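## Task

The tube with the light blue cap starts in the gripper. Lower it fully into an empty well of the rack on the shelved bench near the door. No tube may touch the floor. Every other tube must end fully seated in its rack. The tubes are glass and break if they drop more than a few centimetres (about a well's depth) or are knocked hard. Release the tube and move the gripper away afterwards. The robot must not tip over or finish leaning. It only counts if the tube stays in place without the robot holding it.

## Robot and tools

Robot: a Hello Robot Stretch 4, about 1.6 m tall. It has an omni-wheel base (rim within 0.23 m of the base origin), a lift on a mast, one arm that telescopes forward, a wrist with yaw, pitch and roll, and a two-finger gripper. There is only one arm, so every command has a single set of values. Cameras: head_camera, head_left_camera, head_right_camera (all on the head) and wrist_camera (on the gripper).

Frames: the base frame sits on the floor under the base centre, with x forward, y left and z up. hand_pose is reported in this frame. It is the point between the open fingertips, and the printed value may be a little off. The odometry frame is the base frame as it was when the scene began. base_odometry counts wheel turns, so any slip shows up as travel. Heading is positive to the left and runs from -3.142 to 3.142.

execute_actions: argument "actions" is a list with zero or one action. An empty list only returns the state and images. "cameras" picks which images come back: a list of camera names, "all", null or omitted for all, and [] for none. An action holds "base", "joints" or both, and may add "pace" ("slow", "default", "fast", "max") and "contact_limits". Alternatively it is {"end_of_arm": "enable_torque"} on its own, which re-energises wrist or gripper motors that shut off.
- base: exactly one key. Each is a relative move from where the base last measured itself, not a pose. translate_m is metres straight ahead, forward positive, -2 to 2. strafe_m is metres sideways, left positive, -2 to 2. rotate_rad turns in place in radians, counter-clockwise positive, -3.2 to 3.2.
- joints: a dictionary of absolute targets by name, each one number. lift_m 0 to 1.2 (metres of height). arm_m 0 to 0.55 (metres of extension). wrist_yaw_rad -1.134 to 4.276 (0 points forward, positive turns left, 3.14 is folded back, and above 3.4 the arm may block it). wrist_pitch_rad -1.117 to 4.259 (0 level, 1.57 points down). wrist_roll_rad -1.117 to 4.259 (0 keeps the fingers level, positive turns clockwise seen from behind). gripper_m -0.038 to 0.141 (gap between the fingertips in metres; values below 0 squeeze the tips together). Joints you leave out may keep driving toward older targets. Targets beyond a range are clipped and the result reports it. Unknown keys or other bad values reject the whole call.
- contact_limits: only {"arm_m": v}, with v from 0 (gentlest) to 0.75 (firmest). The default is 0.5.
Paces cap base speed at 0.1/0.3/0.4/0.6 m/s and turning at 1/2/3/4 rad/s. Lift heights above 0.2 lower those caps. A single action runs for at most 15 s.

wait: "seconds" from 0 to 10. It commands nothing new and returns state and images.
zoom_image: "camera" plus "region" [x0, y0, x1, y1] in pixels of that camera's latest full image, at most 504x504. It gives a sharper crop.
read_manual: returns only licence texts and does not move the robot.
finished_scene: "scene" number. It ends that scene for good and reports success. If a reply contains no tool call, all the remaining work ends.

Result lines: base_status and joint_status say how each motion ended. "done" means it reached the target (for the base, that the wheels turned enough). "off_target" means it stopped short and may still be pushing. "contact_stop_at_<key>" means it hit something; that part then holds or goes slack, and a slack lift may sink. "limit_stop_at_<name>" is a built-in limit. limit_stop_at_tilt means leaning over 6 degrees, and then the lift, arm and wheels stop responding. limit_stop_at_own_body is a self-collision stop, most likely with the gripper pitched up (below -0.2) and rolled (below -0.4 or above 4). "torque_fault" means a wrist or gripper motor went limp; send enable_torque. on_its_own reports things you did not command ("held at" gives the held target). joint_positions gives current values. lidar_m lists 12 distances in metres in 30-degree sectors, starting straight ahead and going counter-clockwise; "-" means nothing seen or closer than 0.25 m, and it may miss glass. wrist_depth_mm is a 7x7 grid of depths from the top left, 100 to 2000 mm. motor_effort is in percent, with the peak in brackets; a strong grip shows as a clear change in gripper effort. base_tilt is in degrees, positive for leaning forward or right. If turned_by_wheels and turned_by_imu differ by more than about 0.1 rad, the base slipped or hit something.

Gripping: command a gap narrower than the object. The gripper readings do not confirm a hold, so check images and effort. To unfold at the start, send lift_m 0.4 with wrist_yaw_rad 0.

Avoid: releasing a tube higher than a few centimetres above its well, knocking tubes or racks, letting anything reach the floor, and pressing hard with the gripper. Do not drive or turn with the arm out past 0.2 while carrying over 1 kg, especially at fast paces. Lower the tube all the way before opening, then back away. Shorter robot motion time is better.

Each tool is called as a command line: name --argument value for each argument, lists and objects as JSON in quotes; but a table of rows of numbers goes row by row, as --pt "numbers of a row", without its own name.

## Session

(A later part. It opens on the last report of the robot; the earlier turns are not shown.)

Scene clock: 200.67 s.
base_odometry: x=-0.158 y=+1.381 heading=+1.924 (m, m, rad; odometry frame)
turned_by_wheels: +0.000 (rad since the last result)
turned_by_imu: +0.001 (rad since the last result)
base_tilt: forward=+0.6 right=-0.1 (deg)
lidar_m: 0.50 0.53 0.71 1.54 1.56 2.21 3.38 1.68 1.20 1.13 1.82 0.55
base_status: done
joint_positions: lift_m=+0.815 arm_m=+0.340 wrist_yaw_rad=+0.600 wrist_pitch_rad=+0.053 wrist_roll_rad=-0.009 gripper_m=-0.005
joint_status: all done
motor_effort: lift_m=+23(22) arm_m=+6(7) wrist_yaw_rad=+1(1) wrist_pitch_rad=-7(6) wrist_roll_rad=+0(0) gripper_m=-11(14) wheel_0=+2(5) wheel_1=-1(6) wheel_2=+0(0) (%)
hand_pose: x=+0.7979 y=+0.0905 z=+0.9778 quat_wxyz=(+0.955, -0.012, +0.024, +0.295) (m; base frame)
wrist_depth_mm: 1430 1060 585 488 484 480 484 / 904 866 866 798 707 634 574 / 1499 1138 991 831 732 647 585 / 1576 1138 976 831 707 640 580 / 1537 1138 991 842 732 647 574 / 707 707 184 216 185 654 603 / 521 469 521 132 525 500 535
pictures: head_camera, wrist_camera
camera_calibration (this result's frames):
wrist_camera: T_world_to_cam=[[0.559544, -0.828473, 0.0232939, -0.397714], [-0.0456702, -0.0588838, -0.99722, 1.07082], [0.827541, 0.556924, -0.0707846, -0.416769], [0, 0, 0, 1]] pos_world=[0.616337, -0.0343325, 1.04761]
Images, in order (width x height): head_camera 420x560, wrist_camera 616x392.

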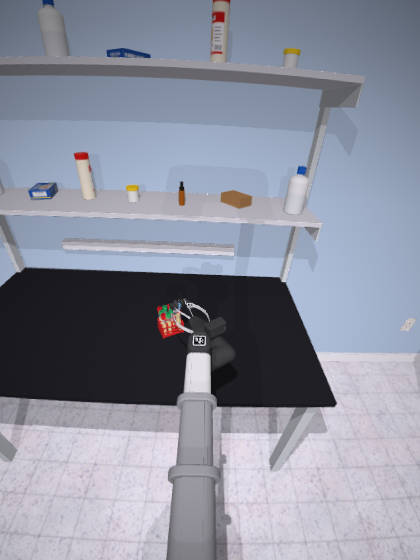

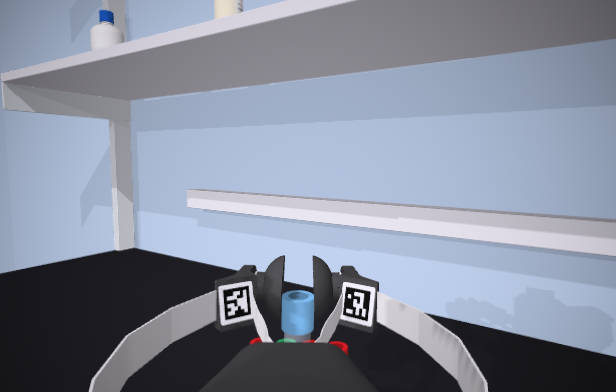

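execute_actions --actions '[{"base":{"strafe_m":0.012},"joints":{"arm_m":0.358},"pace":"slow"}]' --cameras '["head_camera","head_left_camera","head_right_camera"]'

zoom_image --camera "head_camera" --region '[145, 285, 215, 350]'

zoom_image --camera "head_left_camera" --region '[175, 290, 235, 345]'

zoom_image --camera "head_right_camera" --region '[150, 290, 210, 345]'

Scene clock: 214.87 s.
base_odometry: x=-0.169 y=+1.376 heading=+1.924 (m, m, rad; odometry frame)
turned_by_wheels: +0.000 (rad since the last result)
turned_by_imu: +0.001 (rad since the last result)
base_tilt: forward=+0.6 right=+0.0 (deg)
lidar_m: 0.51 0.54 0.75 1.54 1.54 2.18 3.37 1.69 1.20 1.15 1.82 0.52
base_status: done
joint_positions: lift_m=+0.815 arm_m=+0.357 wrist_yaw_rad=+0.600 wrist_pitch_rad=+0.053 wrist_roll_rad=-0.009 gripper_m=-0.005
joint_status: all done
motor_effort: lift_m=+23(23) arm_m=+7(5) wrist_yaw_rad=+2(1) wrist_pitch_rad=-7(9) wrist_roll_rad=+1(0) gripper_m=-9(16) wheel_0=+0(5) wheel_1=+0(3) wheel_2=+0(3) (%)
hand_pose: x=+0.8149 y=+0.0905 z=+0.9778 quat_wxyz=(+0.955, -0.012, +0.024, +0.295) (m; base frame)
wrist_depth_mm: 1397 960 535 484 484 480 484 / 891 878 866 768 691 621 564 / 1499 1118 960 809 707 627 569 / 1537 1160 931 788 691 621 564 / 1499 1118 976 820 707 627 544 / 723 715 184 216 185 640 585 / 521 469 554 132 525 500 535
pictures: head_camera, head_left_camera, head_right_camera
Images, in order (width x height): head_camera 420x560, head_left_camera 420x672, head_right_camera 420x672.

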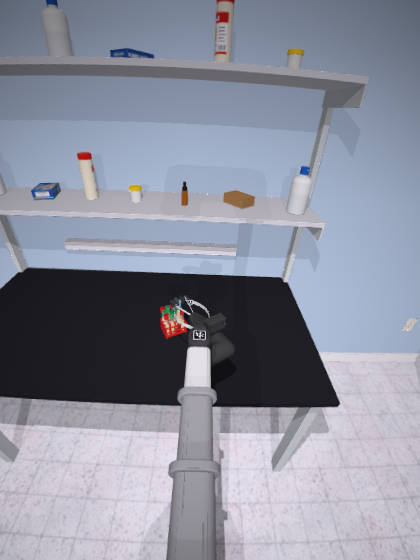

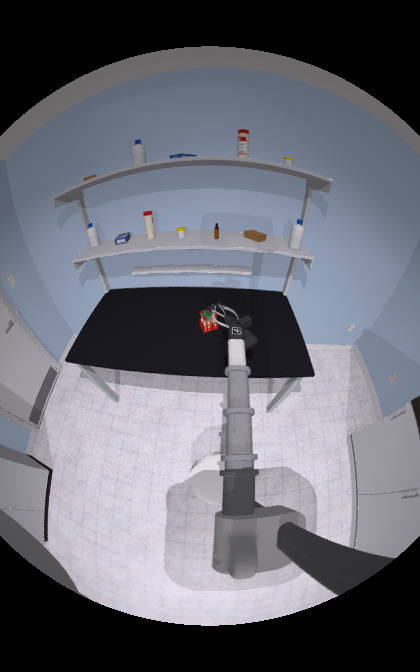

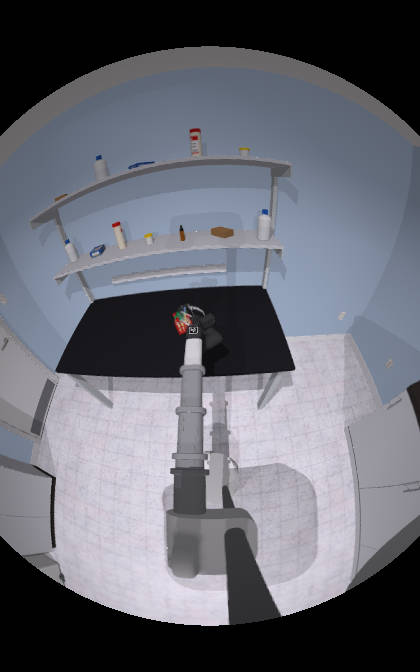

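Region (145, 285, 215, 350) of head_camera's 420x560 image, scaled by 7.200, with more detail than that image has; it fills the top 468 rows of this view, and the rest is white.

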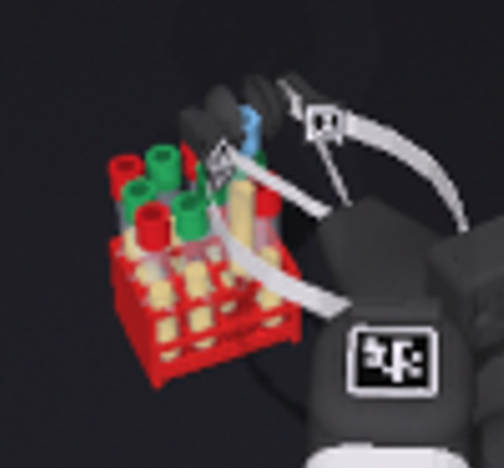

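Region (175, 290, 235, 345) of head_left_camera's 420x672 image, scaled by 8.400, with more detail than that image has; it fills the top 462 rows of this view, and the rest is white.

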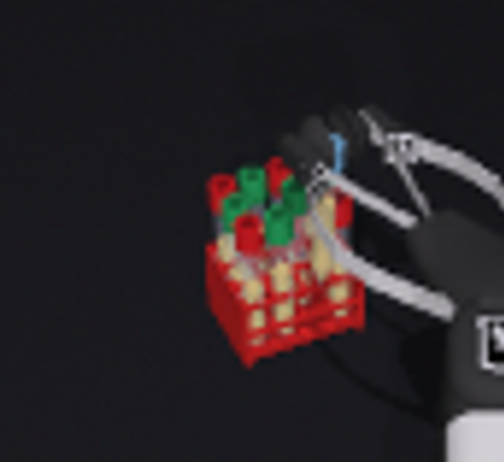

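Region (150, 290, 210, 345) of head_right_camera's 420x672 image, scaled by 8.400, with more detail than that image has; it fills the top 462 rows of this view, and the rest is white.

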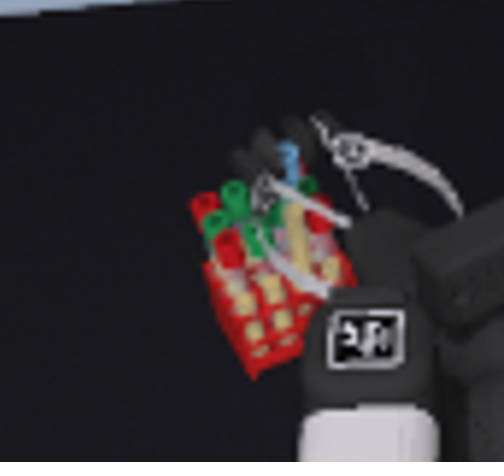

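execute_actions --actions '[{"base":{"strafe_m":0.007},"joints":{"arm_m":0.367},"pace":"slow"}]' --cameras '["head_camera","head_left_camera","wrist_camera"]'

zoom_image --camera "head_camera" --region '[155, 290, 200, 345]'

zoom_image --camera "head_left_camera" --region '[190, 295, 230, 340]'

Scene clock: 231.77 s.
base_odometry: x=-0.176 y=+1.374 heading=+1.924 (m, m, rad; odometry frame)
turned_by_wheels: +0.000 (rad since the last result)
turned_by_imu: +0.001 (rad since the last result)
base_tilt: forward=+0.6 right=-0.1 (deg)
lidar_m: 0.51 0.53 0.72 1.52 1.56 2.18 2.77 1.69 1.23 1.16 1.85 0.54
base_status: done
joint_positions: lift_m=+0.815 arm_m=+0.366 wrist_yaw_rad=+0.600 wrist_pitch_rad=+0.053 wrist_roll_rad=-0.009 gripper_m=-0.005
joint_status: all done
motor_effort: lift_m=+23(23) arm_m=+6(6) wrist_yaw_rad=+2(1) wrist_pitch_rad=-8(6) wrist_roll_rad=+0(1) gripper_m=-14(10) wheel_0=-3(4) wheel_1=+2(5) wheel_2=+0(1) (%)
hand_pose: x=+0.8239 y=+0.0905 z=+0.9778 quat_wxyz=(+0.955, -0.012, +0.024, +0.295) (m; base frame)
wrist_depth_mm: 1366 931 530 484 484 480 484 / 891 878 866 759 683 609 554 / 1464 1118 946 798 707 615 564 / 1499 1138 931 778 683 615 559 / 1499 1118 946 809 707 615 535 / 707 715 184 216 185 627 580 / 517 469 549 132 525 500 530
pictures: head_camera, head_left_camera, wrist_camera
camera_calibration (this result's frames):
wrist_camera: T_world_to_cam=[[0.559545, -0.828473, 0.0232938, -0.412264], [-0.0456703, -0.0588837, -0.99722, 1.07201], [0.827541, 0.556925, -0.0707847, -0.438287], [0, 0, 0, 1]] pos_world=[0.642339, -0.0343325, 1.04761]
Images, in order (width x height): head_camera 420x560, head_left_camera 420x672, wrist_camera 616x392.

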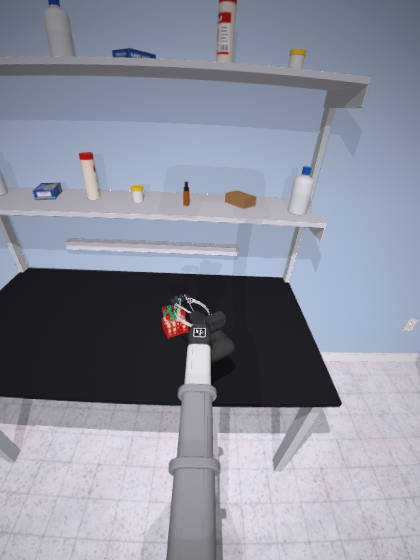

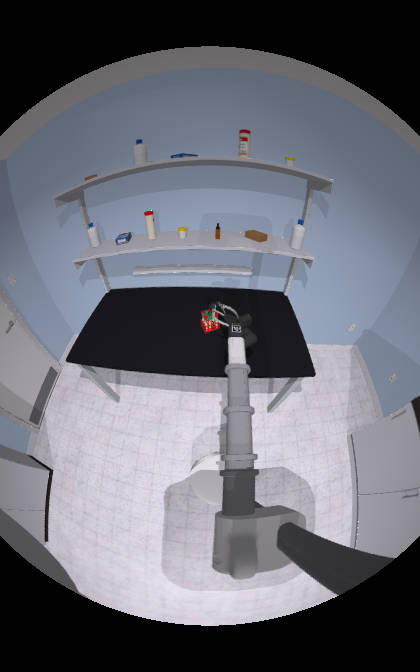

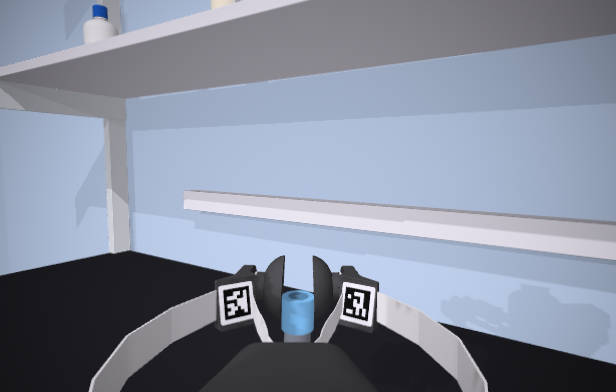

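Region (155, 290, 200, 345) of head_camera's 420x560 image, scaled by 9.164, with more detail than that image has; it fills the left 412 columns of this view, and the rest is white.

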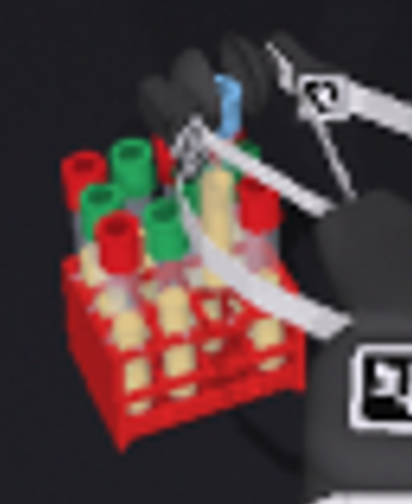

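Region (190, 295, 230, 340) of head_left_camera's 420x672 image, scaled by 11.200, with more detail than that image has.

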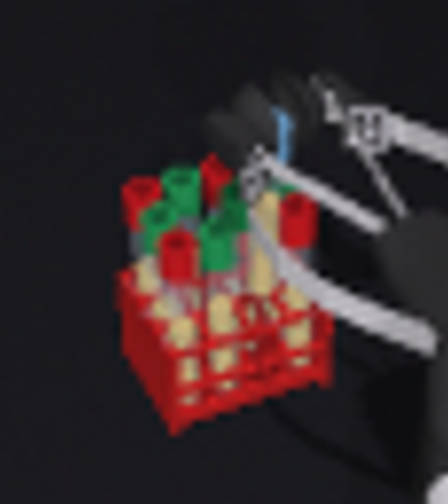

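execute_actions --actions '[{"joints":{"lift_m":0.803},"pace":"slow"}]' --cameras '["head_camera","head_left_camera","wrist_camera"]'

zoom_image --camera "head_camera" --region '[155, 290, 200, 345]'

zoom_image --camera "head_left_camera" --region '[190, 295, 230, 340]'

Scene clock: 239.27 s.
base_odometry: x=-0.176 y=+1.374 heading=+1.924 (m, m, rad; odometry frame)
turned_by_wheels: +0.000 (rad since the last result)
turned_by_imu: +0.001 (rad since the last result)
base_tilt: forward=+0.6 right=-0.1 (deg)
lidar_m: 0.52 0.55 0.74 1.52 1.54 2.20 2.75 1.68 1.24 1.16 1.82 0.54
base_status: not commanded
joint_positions: lift_m=+0.803 arm_m=+0.366 wrist_yaw_rad=+0.600 wrist_pitch_rad=+0.053 wrist_roll_rad=-0.009 gripper_m=-0.005
joint_status: all done
motor_effort: lift_m=+17(21) arm_m=+7(6) wrist_yaw_rad=+1(2) wrist_pitch_rad=-7(8) wrist_roll_rad=+0(0) gripper_m=-11(13) wheel_0=-3(2) wheel_1=+2(2) wheel_2=+0(0) (%)
hand_pose: x=+0.8239 y=+0.0905 z=+0.9663 quat_wxyz=(+0.955, -0.012, +0.024, +0.295) (m; base frame)
wrist_depth_mm: 1366 640 525 517 517 521 517 / 891 931 891 778 691 615 554 / 1464 1118 946 798 699 615 559 / 1499 1118 931 778 683 603 559 / 1464 1098 946 809 723 621 554 / 683 683 184 216 185 634 574 / 500 449 525 132 504 480 512
pictures: head_camera, head_left_camera, wrist_camera
camera_calibration (this result's frames):
wrist_camera: T_world_to_cam=[[0.559545, -0.828473, 0.0232938, -0.411996], [-0.0456702, -0.0588837, -0.99722, 1.06051], [0.827541, 0.556925, -0.0707846, -0.439104], [0, 0, 0, 1]] pos_world=[0.64234, -0.0343325, 1.03608]
Images, in order (width x height): head_camera 420x560, head_left_camera 420x672, wrist_camera 616x392.

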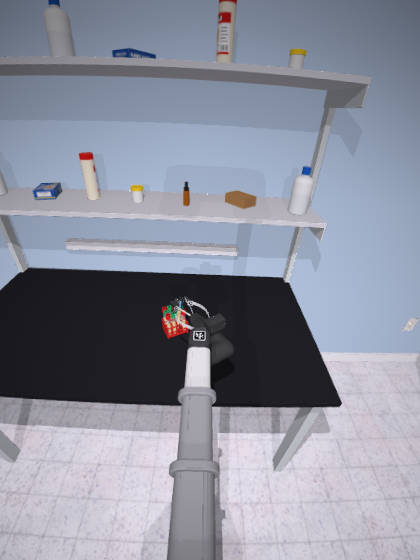

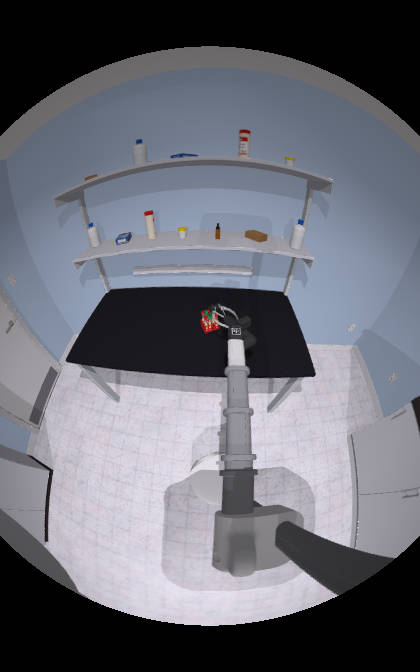

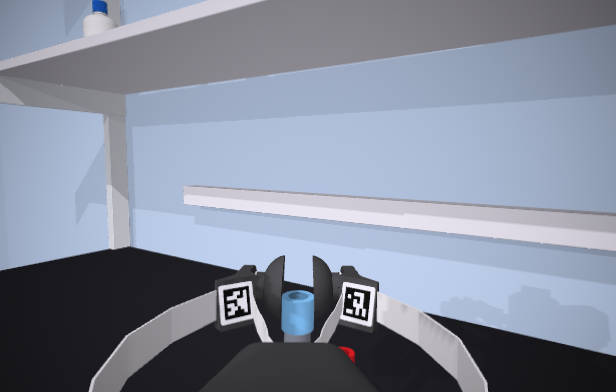

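Region (155, 290, 200, 345) of head_camera's 420x560 image, scaled by 9.164, with more detail than that image has; it fills the left 412 columns of this view, and the rest is white.

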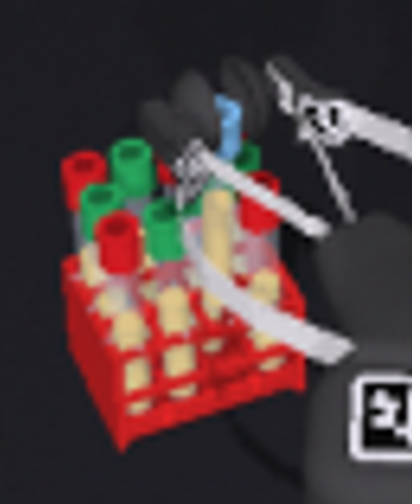

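Region (190, 295, 230, 340) of head_left_camera's 420x672 image, scaled by 11.200, with more detail than that image has.

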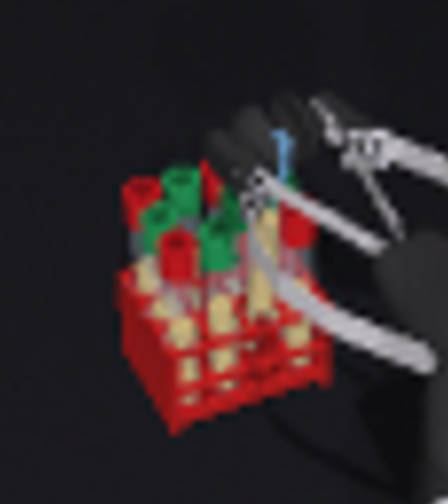

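execute_actions --actions '[{"joints":{"lift_m":0.791},"pace":"slow"}]' --cameras '["head_camera","wrist_camera"]'

zoom_image --camera "head_camera" --region '[155, 290, 200, 345]'

zoom_image --camera "wrist_camera" --region '[220, 270, 400, 392]'

Scene clock: 256.87 s.
base_odometry: x=-0.176 y=+1.374 heading=+1.924 (m, m, rad; odometry frame)
turned_by_wheels: +0.000 (rad since the last result)
turned_by_imu: +0.001 (rad since the last result)
base_tilt: forward=+0.6 right=-0.1 (deg)
lidar_m: 0.52 0.53 0.74 1.53 1.55 2.16 2.75 1.70 1.21 1.18 1.79 0.54
base_status: not commanded
joint_positions: lift_m=+0.791 arm_m=+0.366 wrist_yaw_rad=+0.600 wrist_pitch_rad=+0.053 wrist_roll_rad=-0.009 gripper_m=-0.005
joint_status: all done
motor_effort: lift_m=+17(16) arm_m=+7(6) wrist_yaw_rad=+2(2) wrist_pitch_rad=-8(7) wrist_roll_rad=+1(0) gripper_m=-12(8) wheel_0=-3(3) wheel_1=+2(2) wheel_2=+0(0) (%)
hand_pose: x=+0.8239 y=+0.0905 z=+0.9543 quat_wxyz=(+0.955, -0.012, +0.024, +0.295) (m; base frame)
wrist_depth_mm: 1366 621 559 554 549 549 535 / 904 1025 891 778 691 609 554 / 1464 1118 960 798 699 615 559 / 1499 1118 917 788 668 603 549 / 1397 1042 931 809 715 627 564 / 654 647 184 216 185 621 574 / 473 430 473 132 480 459 484
pictures: head_camera, wrist_camera
camera_calibration (this result's frames):
wrist_camera: T_world_to_cam=[[0.559545, -0.828473, 0.0232938, -0.411717], [-0.0456702, -0.0588837, -0.99722, 1.04855], [0.827541, 0.556925, -0.0707846, -0.439954], [0, 0, 0, 1]] pos_world=[0.642342, -0.0343325, 1.02408]
Images, in order (width x height): head_camera 420x560, wrist_camera 616x392.

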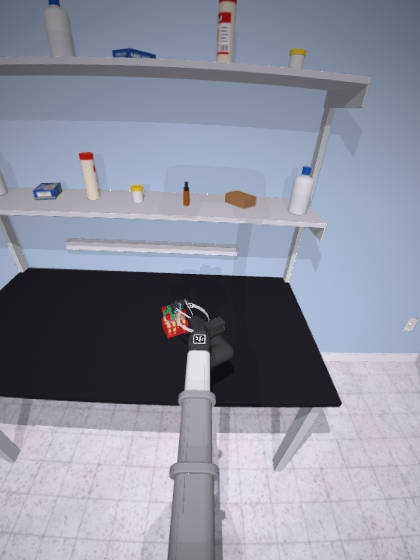

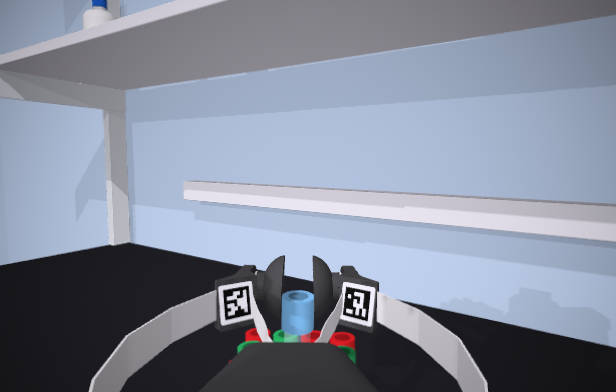

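Region (155, 290, 200, 345) of head_camera's 420x560 image, scaled by 9.164, with more detail than that image has; it fills the left 412 columns of this view, and the rest is white.

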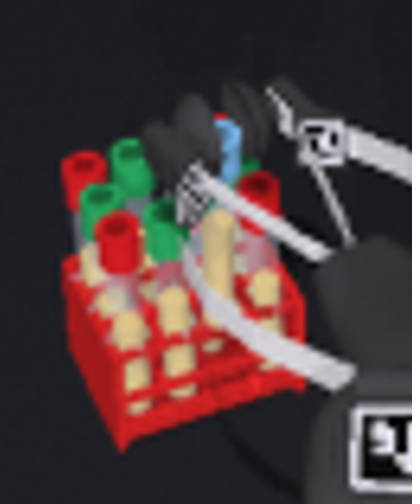

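Region (220, 270, 400, 392) of wrist_camera's 616x392 image, scaled by 2.800; it fills the top 342 rows of this view, and the rest is white.

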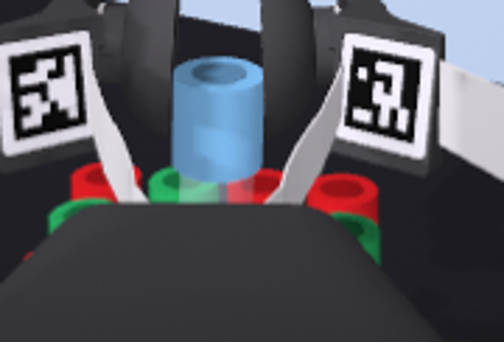

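execute_actions --actions '[{"joints":{"lift_m":0.802},"pace":"slow"}]' --cameras '[]'

execute_actions --actions '[{"joints":{"arm_m":0.375},"base":{"strafe_m":-0.002},"pace":"slow"}]' --cameras '[]'

execute_actions --actions '[{"joints":{"lift_m":0.791},"pace":"slow"}]' --cameras '["head_camera","wrist_camera"]'

zoom_image --camera "head_camera" --region '[155, 290, 200, 345]'

zoom_image --camera "wrist_camera" --region '[220, 270, 400, 392]'

Scene clock: 273.47 s.
base_odometry: x=-0.176 y=+1.374 heading=+1.924 (m, m, rad; odometry frame)
turned_by_wheels: +0.000 (rad since the last result)
turned_by_imu: +0.001 (rad since the last result)
base_tilt: forward=+0.6 right=-0.1 (deg)
lidar_m: 0.51 0.52 0.73 1.53 1.54 2.17 2.72 1.74 1.23 1.15 1.81 0.56
base_status: not commanded
joint_positions: lift_m=+0.802 arm_m=+0.366 wrist_yaw_rad=+0.600 wrist_pitch_rad=+0.053 wrist_roll_rad=-0.009 gripper_m=-0.005
joint_status: all done
motor_effort: lift_m=+23(24) arm_m=+6(6) wrist_yaw_rad=+1(2) wrist_pitch_rad=-7(8) wrist_roll_rad=+0(0) gripper_m=-10(12) wheel_0=-3(3) wheel_1=+2(2) wheel_2=+0(0) (%)
hand_pose: x=+0.8239 y=+0.0905 z=+0.9648 quat_wxyz=(+0.955, -0.012, +0.024, +0.295) (m; base frame)
wrist_depth_mm: 1397 647 525 521 521 521 521 / 891 946 891 788 691 615 554 / 1464 1098 946 798 699 615 559 / 1499 1138 946 778 683 603 559 / 1464 1078 960 798 715 627 554 / 683 683 184 216 185 627 574 / 496 449 496 132 500 477 508
pictures: none
No camera images: the call's "cameras" was empty. Leave "cameras" out to get every camera's image.

Scene clock: 274.33 s.
base_odometry: x=-0.174 y=+1.375 heading=+1.924 (m, m, rad; odometry frame)
turned_by_wheels: +0.000 (rad since the last result)
turned_by_imu: +0.000 (rad since the last result)
base_tilt: forward=+0.5 right=-0.1 (deg)
lidar_m: 0.51 0.54 0.76 1.50 1.54 2.15 2.75 1.68 1.23 1.17 1.82 0.54
base_status: done
joint_positions: lift_m=+0.802 arm_m=+0.374 wrist_yaw_rad=+0.600 wrist_pitch_rad=+0.053 wrist_roll_rad=-0.009 gripper_m=-0.005
joint_status: all done
motor_effort: lift_m=+22(22) arm_m=+7(8) wrist_yaw_rad=+1(1) wrist_pitch_rad=-6(6) wrist_roll_rad=-1(0) gripper_m=-13(11) wheel_0=-1(2) wheel_1=+2(4) wheel_2=+0(1) (%)
hand_pose: x=+0.8319 y=+0.0905 z=+0.9648 quat_wxyz=(+0.955, -0.012, +0.024, +0.295) (m; base frame)
wrist_depth_mm: 1366 640 525 525 521 521 521 / 891 960 878 778 683 609 549 / 1464 1098 931 798 691 609 559 / 1499 1118 917 768 668 597 554 / 1430 1078 946 798 707 621 544 / 683 683 183 216 184 621 569 / 496 449 521 132 500 477 508
pictures: none
No camera images: the call's "cameras" was empty. Leave "cameras" out to get every camera's image.

Scene clock: 275.10 s.
base_odometry: x=-0.174 y=+1.375 heading=+1.924 (m, m, rad; odometry frame)
turned_by_wheels: +0.000 (rad since the last result)
turned_by_imu: +0.000 (rad since the last result)
base_tilt: forward=+0.6 right=-0.1 (deg)
lidar_m: 0.51 0.54 0.73 1.53 1.54 2.20 2.73 1.67 1.22 1.17 1.84 0.55
base_status: not commanded
joint_positions: lift_m=+0.791 arm_m=+0.374 wrist_yaw_rad=+0.600 wrist_pitch_rad=+0.053 wrist_roll_rad=-0.009 gripper_m=-0.005
joint_status: all done
motor_effort: lift_m=+16(23) arm_m=+6(6) wrist_yaw_rad=+2(2) wrist_pitch_rad=-8(6) wrist_roll_rad=+0(0) gripper_m=-11(13) wheel_0=-1(1) wheel_1=+2(2) wheel_2=+0(0) (%)
hand_pose: x=+0.8319 y=+0.0905 z=+0.9543 quat_wxyz=(+0.955, -0.012, +0.024, +0.295) (m; base frame)
wrist_depth_mm: 1308 621 559 554 554 554 530 / 891 1008 878 768 683 603 549 / 1464 1118 931 798 691 609 554 / 1499 1138 904 778 661 597 544 / 1397 1042 931 798 707 627 559 / 654 654 184 216 185 615 569 / 477 430 477 132 480 459 488
pictures: head_camera, wrist_camera
camera_calibration (this result's frames):
wrist_camera: T_world_to_cam=[[0.559544, -0.828473, 0.0232938, -0.416193], [-0.0456702, -0.0588837, -0.99722, 1.04892], [0.827541, 0.556925, -0.0707845, -0.446574], [0, 0, 0, 1]] pos_world=[0.650341, -0.0343325, 1.02408]
Images, in order (width x height): head_camera 420x560, wrist_camera 616x392.

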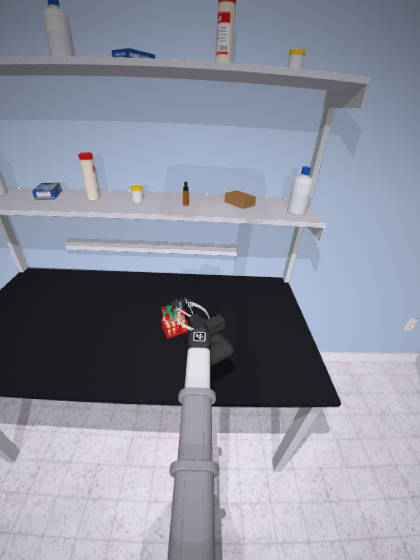

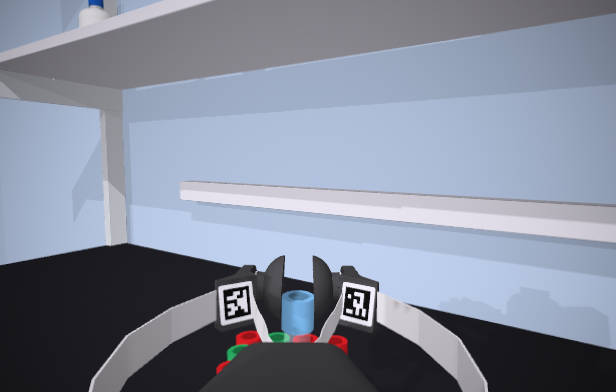

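Region (155, 290, 200, 345) of head_camera's 420x560 image, scaled by 9.164, with more detail than that image has; it fills the left 412 columns of this view, and the rest is white.

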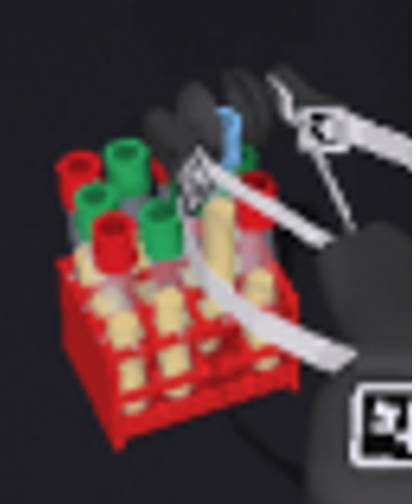

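Region (220, 270, 400, 392) of wrist_camera's 616x392 image, scaled by 2.800; it fills the top 342 rows of this view, and the rest is white.

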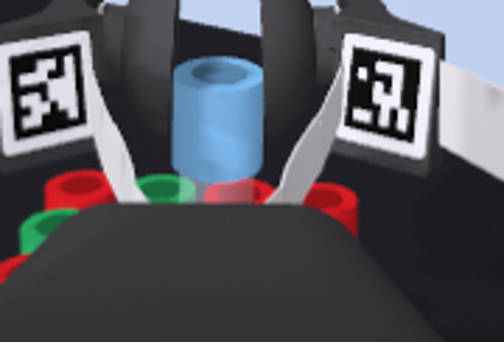

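execute_actions --actions '[{"joints":{"lift_m":0.779},"pace":"slow"}]' --cameras '["head_camera","wrist_camera"]'

zoom_image --camera "head_camera" --region '[155, 290, 200, 345]'

zoom_image --camera "wrist_camera" --region '[220, 270, 400, 392]'

Scene clock: 292.10 s.
base_odometry: x=-0.174 y=+1.375 heading=+1.924 (m, m, rad; odometry frame)
turned_by_wheels: +0.000 (rad since the last result)
turned_by_imu: +0.001 (rad since the last result)
base_tilt: forward=+0.5 right=-0.1 (deg)
lidar_m: 0.51 0.55 0.74 1.53 1.54 2.18 2.73 1.67 1.20 1.18 1.81 0.54
base_status: not commanded
joint_positions: lift_m=+0.779 arm_m=+0.374 wrist_yaw_rad=+0.600 wrist_pitch_rad=+0.045 wrist_roll_rad=-0.009 gripper_m=-0.005
joint_status: all done
motor_effort: lift_m=+14(15) arm_m=+6(7) wrist_yaw_rad=+1(2) wrist_pitch_rad=+14(16) wrist_roll_rad=+0(0) gripper_m=-10(13) wheel_0=-1(1) wheel_1=+2(2) wheel_2=+0(1) (%)
hand_pose: x=+0.8320 y=+0.0905 z=+0.9447 quat_wxyz=(+0.955, -0.011, +0.020, +0.295) (m; base frame)
wrist_depth_mm: 1336 621 569 559 554 559 535 / 891 991 878 778 683 609 549 / 1464 1118 946 798 691 609 554 / 1464 1138 904 768 661 597 539 / 1397 1042 931 798 707 621 559 / 647 654 185 216 184 615 569 / 473 424 445 131 473 452 480
pictures: head_camera, wrist_camera
camera_calibration (this result's frames):
wrist_camera: T_world_to_cam=[[0.559397, -0.828574, 0.0232478, -0.415796], [-0.0394129, -0.0546029, -0.99773, 1.03426], [0.827962, 0.557211, -0.0632012, -0.454901], [0, 0, 0, 1]] pos_world=[0.649999, -0.0345683, 1.01283]
Images, in order (width x height): head_camera 420x560, wrist_camera 616x392.

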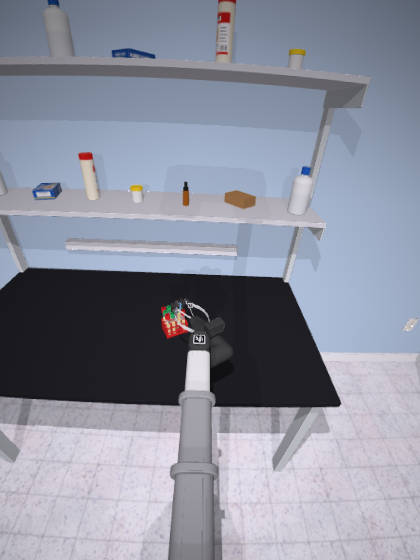

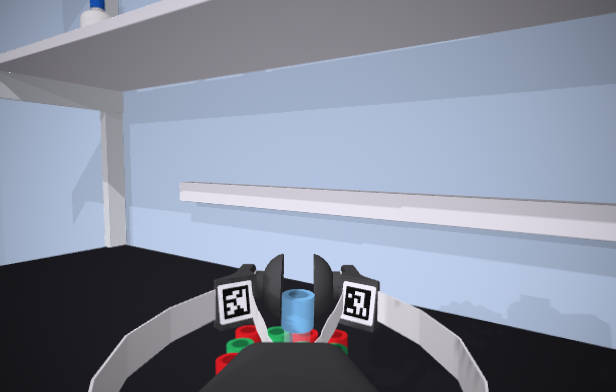

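Region (155, 290, 200, 345) of head_camera's 420x560 image, scaled by 9.164, with more detail than that image has; it fills the left 412 columns of this view, and the rest is white.

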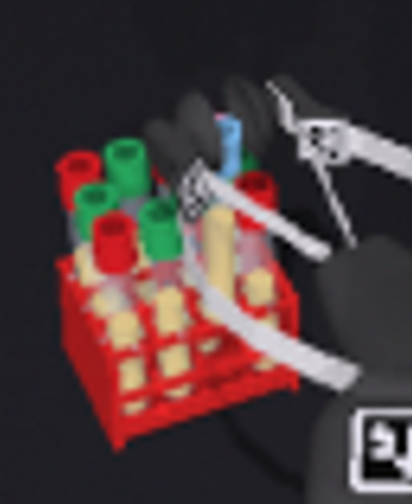

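Region (220, 270, 400, 392) of wrist_camera's 616x392 image, scaled by 2.800; it fills the top 342 rows of this view, and the rest is white.

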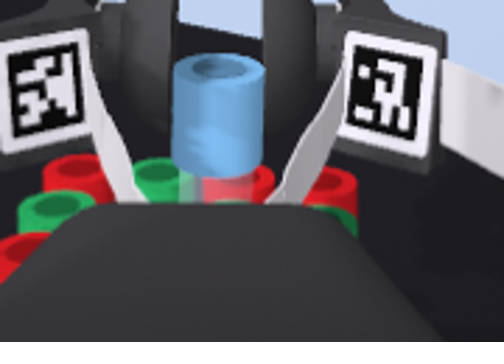

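execute_actions --actions '[{"joints":{"lift_m":0.793},"pace":"slow"}]' --cameras '[]'

execute_actions --actions '[{"joints":{"arm_m":0.382},"base":{"strafe_m":0.002},"pace":"slow"}]' --cameras '[]'

execute_actions --actions '[{"joints":{"lift_m":0.782},"pace":"slow"}]' --cameras '["head_camera","wrist_camera"]'

zoom_image --camera "head_camera" --region '[155, 290, 200, 345]'

zoom_image --camera "wrist_camera" --region '[220, 270, 400, 392]'

Scene clock: 304.97 s.
base_odometry: x=-0.174 y=+1.375 heading=+1.924 (m, m, rad; odometry frame)
turned_by_wheels: +0.000 (rad since the last result)
turned_by_imu: +0.001 (rad since the last result)
base_tilt: forward=+0.6 right=-0.1 (deg)
lidar_m: 0.50 0.54 0.76 1.53 1.53 2.21 2.77 1.68 1.20 1.16 1.81 0.53
base_status: not commanded
joint_positions: lift_m=+0.793 arm_m=+0.374 wrist_yaw_rad=+0.600 wrist_pitch_rad=+0.052 wrist_roll_rad=-0.009 gripper_m=-0.005
joint_status: all done
motor_effort: lift_m=+22(22) arm_m=+7(6) wrist_yaw_rad=+1(1) wrist_pitch_rad=-4(16) wrist_roll_rad=+0(1) gripper_m=-12(14) wheel_0=-1(1) wheel_1=+2(2) wheel_2=+0(0) (%)
hand_pose: x=+0.8319 y=+0.0905 z=+0.9560 quat_wxyz=(+0.955, -0.012, +0.024, +0.295) (m; base frame)
wrist_depth_mm: 1336 615 554 549 549 544 530 / 891 991 878 768 691 609 549 / 1430 1118 931 798 691 609 549 / 1499 1118 917 778 661 597 544 / 1397 1060 931 798 707 621 564 / 654 661 184 216 185 621 569 / 480 433 480 132 484 462 488
pictures: none
No camera images: the call's "cameras" was empty. Leave "cameras" out to get every camera's image.

Scene clock: 305.77 s.
base_odometry: x=-0.176 y=+1.374 heading=+1.924 (m, m, rad; odometry frame)
turned_by_wheels: +0.000 (rad since the last result)
turned_by_imu: +0.000 (rad since the last result)
base_tilt: forward=+0.6 right=-0.1 (deg)
lidar_m: 0.51 0.54 0.73 1.54 1.54 2.16 2.75 1.69 1.22 1.16 1.81 0.53
base_status: done
joint_positions: lift_m=+0.793 arm_m=+0.381 wrist_yaw_rad=+0.600 wrist_pitch_rad=+0.052 wrist_roll_rad=-0.009 gripper_m=-0.005
joint_status: all done
motor_effort: lift_m=+22(22) arm_m=+7(6) wrist_yaw_rad=+1(1) wrist_pitch_rad=-6(4) wrist_roll_rad=+0(0) gripper_m=-13(12) wheel_0=+0(5) wheel_1=+1(7) wheel_2=+0(1) (%)
hand_pose: x=+0.8389 y=+0.0905 z=+0.9560 quat_wxyz=(+0.955, -0.012, +0.024, +0.295) (m; base frame)
wrist_depth_mm: 1281 615 554 549 549 549 525 / 891 991 866 759 676 603 539 / 1430 1098 917 788 683 603 544 / 1464 1118 904 768 654 591 535 / 1366 1042 931 788 699 621 549 / 654 654 184 216 185 609 564 / 480 430 480 132 484 459 492
pictures: none
No camera images: the call's "cameras" was empty. Leave "cameras" out to get every camera's image.

Scene clock: 306.53 s.
base_odometry: x=-0.176 y=+1.374 heading=+1.924 (m, m, rad; odometry frame)
turned_by_wheels: +0.000 (rad since the last result)
turned_by_imu: +0.000 (rad since the last result)
base_tilt: forward=+0.5 right=-0.1 (deg)
lidar_m: 0.50 0.53 0.74 1.54 1.54 2.16 2.74 1.68 1.22 1.16 1.84 0.55
base_status: not commanded
joint_positions: lift_m=+0.782 arm_m=+0.381 wrist_yaw_rad=+0.600 wrist_pitch_rad=+0.052 wrist_roll_rad=-0.009 gripper_m=-0.005
joint_status: all done
motor_effort: lift_m=+16(22) arm_m=+7(6) wrist_yaw_rad=+2(2) wrist_pitch_rad=-6(6) wrist_roll_rad=+0(0) gripper_m=-13(15) wheel_0=+0(1) wheel_1=+1(0) wheel_2=+0(0) (%)
hand_pose: x=+0.8389 y=+0.0905 z=+0.9454 quat_wxyz=(+0.955, -0.012, +0.024, +0.295) (m; base frame)
wrist_depth_mm: 1255 591 585 585 580 580 535 / 931 1042 891 768 676 597 544 / 1430 1098 931 788 683 603 544 / 1430 1118 904 759 661 580 530 / 1336 1008 904 788 699 615 554 / 634 634 184 216 185 603 559 / 459 415 436 132 462 442 469
pictures: head_camera, wrist_camera
camera_calibration (this result's frames):
wrist_camera: T_world_to_cam=[[0.559536, -0.828478, 0.0232914, -0.419893], [-0.0453281, -0.0586497, -0.997249, 1.0401], [0.827565, 0.556941, -0.07037, -0.453415], [0, 0, 0, 1]] pos_world=[0.657322, -0.0343453, 1.01512]
Images, in order (width x height): head_camera 420x560, wrist_camera 616x392.

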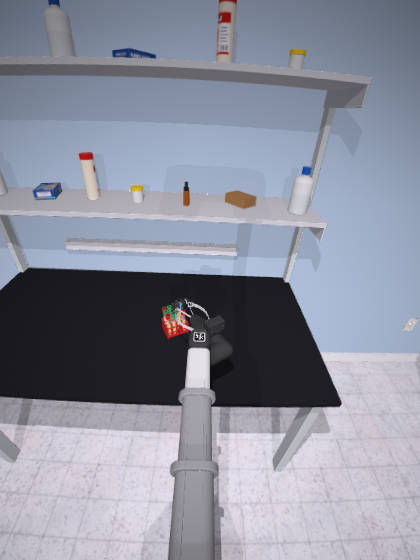

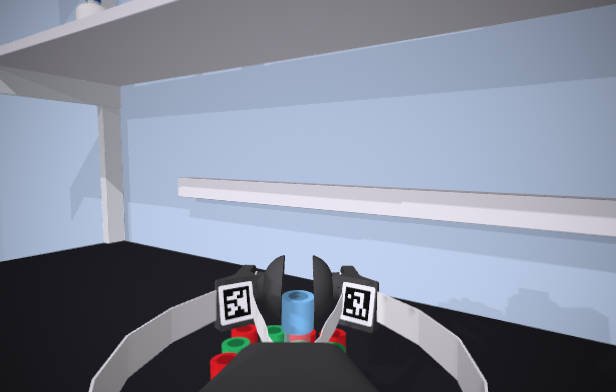

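Region (155, 290, 200, 345) of head_camera's 420x560 image, scaled by 9.164, with more detail than that image has; it fills the left 412 columns of this view, and the rest is white.

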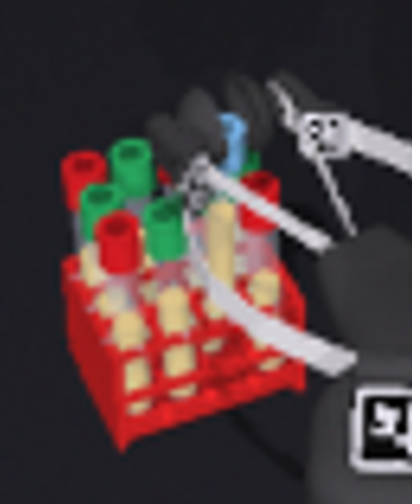

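Region (220, 270, 400, 392) of wrist_camera's 616x392 image, scaled by 2.800; it fills the top 342 rows of this view, and the rest is white.

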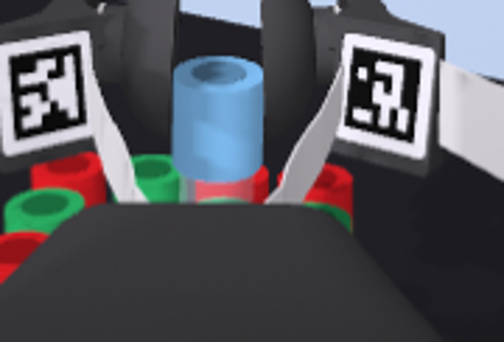

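execute_actions --actions '[{"joints":{"lift_m":0.772},"pace":"slow"}]' --cameras '[]'

Scene clock: 310.13 s.
base_odometry: x=-0.176 y=+1.374 heading=+1.924 (m, m, rad; odometry frame)
turned_by_wheels: +0.000 (rad since the last result)
turned_by_imu: +0.001 (rad since the last result)
base_tilt: forward=+0.6 right=-0.1 (deg)
lidar_m: 0.52 0.53 0.76 1.52 1.55 2.21 2.77 1.69 1.21 1.16 1.84 0.55
base_status: not commanded
joint_positions: lift_m=+0.772 arm_m=+0.381 wrist_yaw_rad=+0.600 wrist_pitch_rad=+0.052 wrist_roll_rad=-0.009 gripper_m=-0.005
joint_status: all done
motor_effort: lift_m=+17(16) arm_m=+6(7) wrist_yaw_rad=+2(2) wrist_pitch_rad=-5(5) wrist_roll_rad=+0(0) gripper_m=-14(10) wheel_0=+0(1) wheel_1=+0(0) wheel_2=+0(0) (%)
hand_pose: x=+0.8389 y=+0.0905 z=+0.9354 quat_wxyz=(+0.955, -0.012, +0.024, +0.295) (m; base frame)
wrist_depth_mm: 768 627 621 615 609 569 535 / 960 1025 904 768 683 597 544 / 1430 1098 931 788 691 603 549 / 1464 1118 917 768 647 585 521 / 960 960 891 788 699 621 559 / 603 603 183 216 185 603 559 / 442 397 415 132 442 424 449
pictures: none
No camera images: the call's "cameras" was empty. Leave "cameras" out to get every camera's image.

execute_actions --actions '[{"joints":{"lift_m":0.762},"pace":"slow"}]' --cameras '["head_camera","wrist_camera"]'

zoom_image --camera "head_camera" --region '[155, 290, 200, 345]'

zoom_image --camera "wrist_camera" --region '[190, 250, 410, 392]'

Scene clock: 327.10 s.
base_odometry: x=-0.176 y=+1.374 heading=+1.924 (m, m, rad; odometry frame)
turned_by_wheels: +0.000 (rad since the last result)
turned_by_imu: +0.001 (rad since the last result)
base_tilt: forward=+0.6 right=-0.1 (deg)
lidar_m: 0.50 0.53 0.73 1.52 1.56 2.17 2.75 1.69 1.23 1.15 1.80 0.54
base_status: not commanded
joint_positions: lift_m=+0.762 arm_m=+0.381 wrist_yaw_rad=+0.600 wrist_pitch_rad=+0.052 wrist_roll_rad=-0.009 gripper_m=-0.005
joint_status: all done
motor_effort: lift_m=+17(17) arm_m=+6(7) wrist_yaw_rad=+2(2) wrist_pitch_rad=-4(6) wrist_roll_rad=+0(0) gripper_m=-10(14) wheel_0=+0(1) wheel_1=+0(0) wheel_2=+0(0) (%)
hand_pose: x=+0.8389 y=+0.0905 z=+0.9254 quat_wxyz=(+0.955, -0.012, +0.024, +0.295) (m; base frame)
wrist_depth_mm: 798 661 647 640 634 585 539 / 991 1042 904 778 676 603 544 / 1397 1098 931 788 683 609 549 / 1464 1118 904 759 661 574 512 / 917 917 904 788 699 615 559 / 580 574 183 216 185 591 554 / 421 379 399 132 424 404 430
pictures: head_camera, wrist_camera
camera_calibration (this result's frames):
wrist_camera: T_world_to_cam=[[0.559536, -0.828478, 0.0232914, -0.41943], [-0.0453281, -0.0586498, -0.997249, 1.02016], [0.827565, 0.556941, -0.07037, -0.454826], [0, 0, 0, 1]] pos_world=[0.657327, -0.0343453, 0.995116]
Images, in order (width x height): head_camera 420x560, wrist_camera 616x392.

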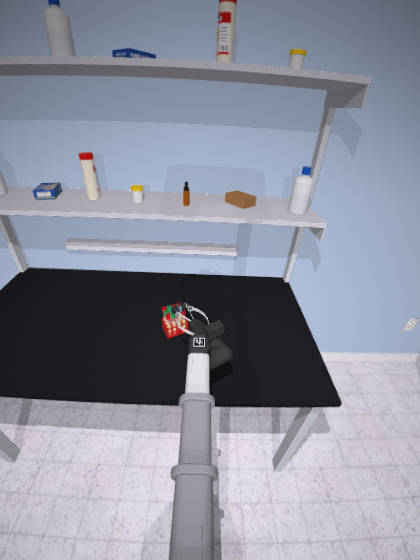

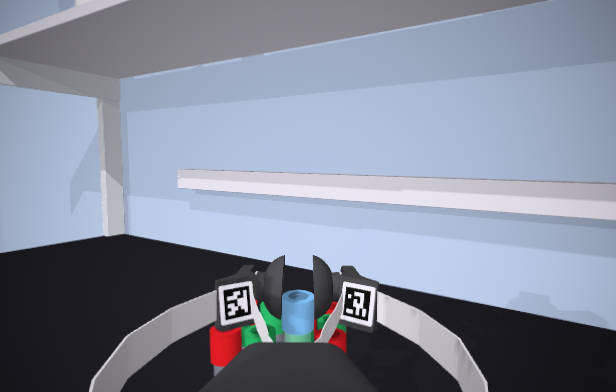

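Region (155, 290, 200, 345) of head_camera's 420x560 image, scaled by 9.164, with more detail than that image has; it fills the left 412 columns of this view, and the rest is white.

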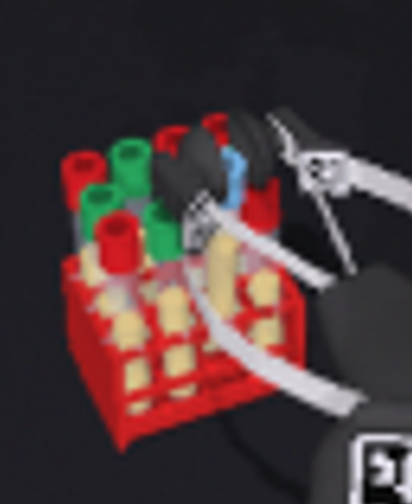

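Region (190, 250, 410, 392) of wrist_camera's 616x392 image, scaled by 2.291; it fills the top 325 rows of this view, and the rest is white.

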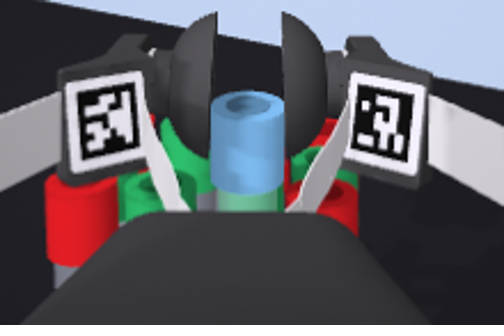

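execute_actions --actions '[{"joints":{"gripper_m":0.008,"arm_m":0.378},"base":{"strafe_m":-0.002},"pace":"slow"}]' --cameras '["wrist_camera"]'

execute_actions --actions '[{"joints":{"gripper_m":0.022},"pace":"slow"}]' --cameras '["wrist_camera"]'

Scene clock: 336.17 s.
base_odometry: x=-0.174 y=+1.375 heading=+1.924 (m, m, rad; odometry frame)
turned_by_wheels: +0.000 (rad since the last result)
turned_by_imu: +0.001 (rad since the last result)
base_tilt: forward=+0.5 right=+0.0 (deg)
lidar_m: 0.50 0.54 0.76 1.50 1.54 2.20 2.75 1.70 1.23 1.15 1.82 0.55
base_status: done
joint_positions: lift_m=+0.762 arm_m=+0.379 wrist_yaw_rad=+0.600 wrist_pitch_rad=+0.052 wrist_roll_rad=-0.009 gripper_m=+0.008
joint_status: all done
motor_effort: lift_m=+17(17) arm_m=-7(6) wrist_yaw_rad=+1(1) wrist_pitch_rad=-4(7) wrist_roll_rad=+0(0) gripper_m=-5(12) wheel_0=-1(3) wheel_1=+2(4) wheel_2=+0(1) (%)
hand_pose: x=+0.8372 y=+0.0905 z=+0.9254 quat_wxyz=(+0.955, -0.012, +0.024, +0.295) (m; base frame)
wrist_depth_mm: 798 647 647 640 640 585 539 / 976 1025 891 778 676 603 544 / 1430 1098 931 788 683 609 549 / 1464 1118 904 759 668 574 517 / 931 917 904 778 699 615 559 / 574 574 186 212 187 591 544 / 424 382 379 139 402 410 430
pictures: wrist_camera
camera_calibration (this result's frames):
wrist_camera: T_world_to_cam=[[0.559537, -0.828478, 0.0232913, -0.418501], [-0.0453282, -0.0586497, -0.997249, 1.02008], [0.827565, 0.556941, -0.0703701, -0.453452], [0, 0, 0, 1]] pos_world=[0.655666, -0.0343453, 0.995116]
Images, in order (width x height): wrist_camera 616x392.

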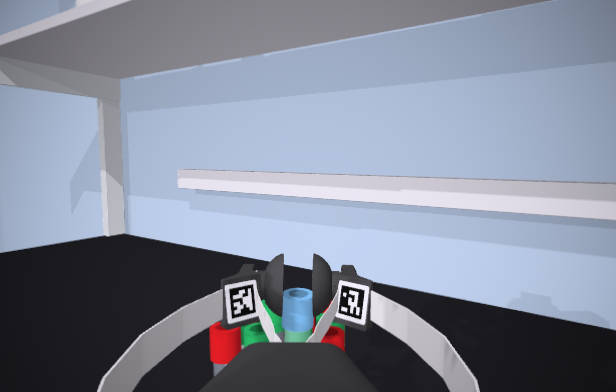

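Scene clock: 337.13 s.
base_odometry: x=-0.174 y=+1.375 heading=+1.924 (m, m, rad; odometry frame)
turned_by_wheels: +0.000 (rad since the last result)
turned_by_imu: +0.000 (rad since the last result)
base_tilt: forward=+0.6 right=-0.1 (deg)
lidar_m: 0.50 0.52 0.73 1.54 1.54 2.19 2.76 1.71 1.21 1.14 1.86 0.53
base_status: not commanded
joint_positions: lift_m=+0.762 arm_m=+0.379 wrist_yaw_rad=+0.600 wrist_pitch_rad=+0.052 wrist_roll_rad=-0.009 gripper_m=+0.022
joint_status: all done
motor_effort: lift_m=+17(17) arm_m=-6(7) wrist_yaw_rad=+2(2) wrist_pitch_rad=-5(6) wrist_roll_rad=+0(0) gripper_m=-5(7) wheel_0=-1(1) wheel_1=+2(2) wheel_2=+0(0) (%)
hand_pose: x=+0.8372 y=+0.0905 z=+0.9254 quat_wxyz=(+0.955, -0.012, +0.024, +0.295) (m; base frame)
wrist_depth_mm: 798 654 647 640 640 591 539 / 976 1042 891 788 683 597 539 / 1430 1098 931 788 683 603 549 / 1464 1118 904 759 668 574 517 / 931 917 904 788 699 615 559 / 574 580 189 213 508 591 554 / 424 382 382 135 404 430 433
pictures: wrist_camera
camera_calibration (this result's frames):
wrist_camera: T_world_to_cam=[[0.559536, -0.828478, 0.0232914, -0.418501], [-0.0453281, -0.0586497, -0.997249, 1.02008], [0.827565, 0.556941, -0.07037, -0.453452], [0, 0, 0, 1]] pos_world=[0.655666, -0.0343453, 0.995116]
Images, in order (width x height): wrist_camera 616x392.

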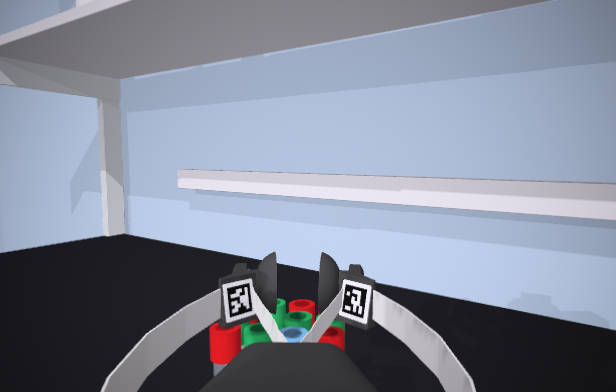

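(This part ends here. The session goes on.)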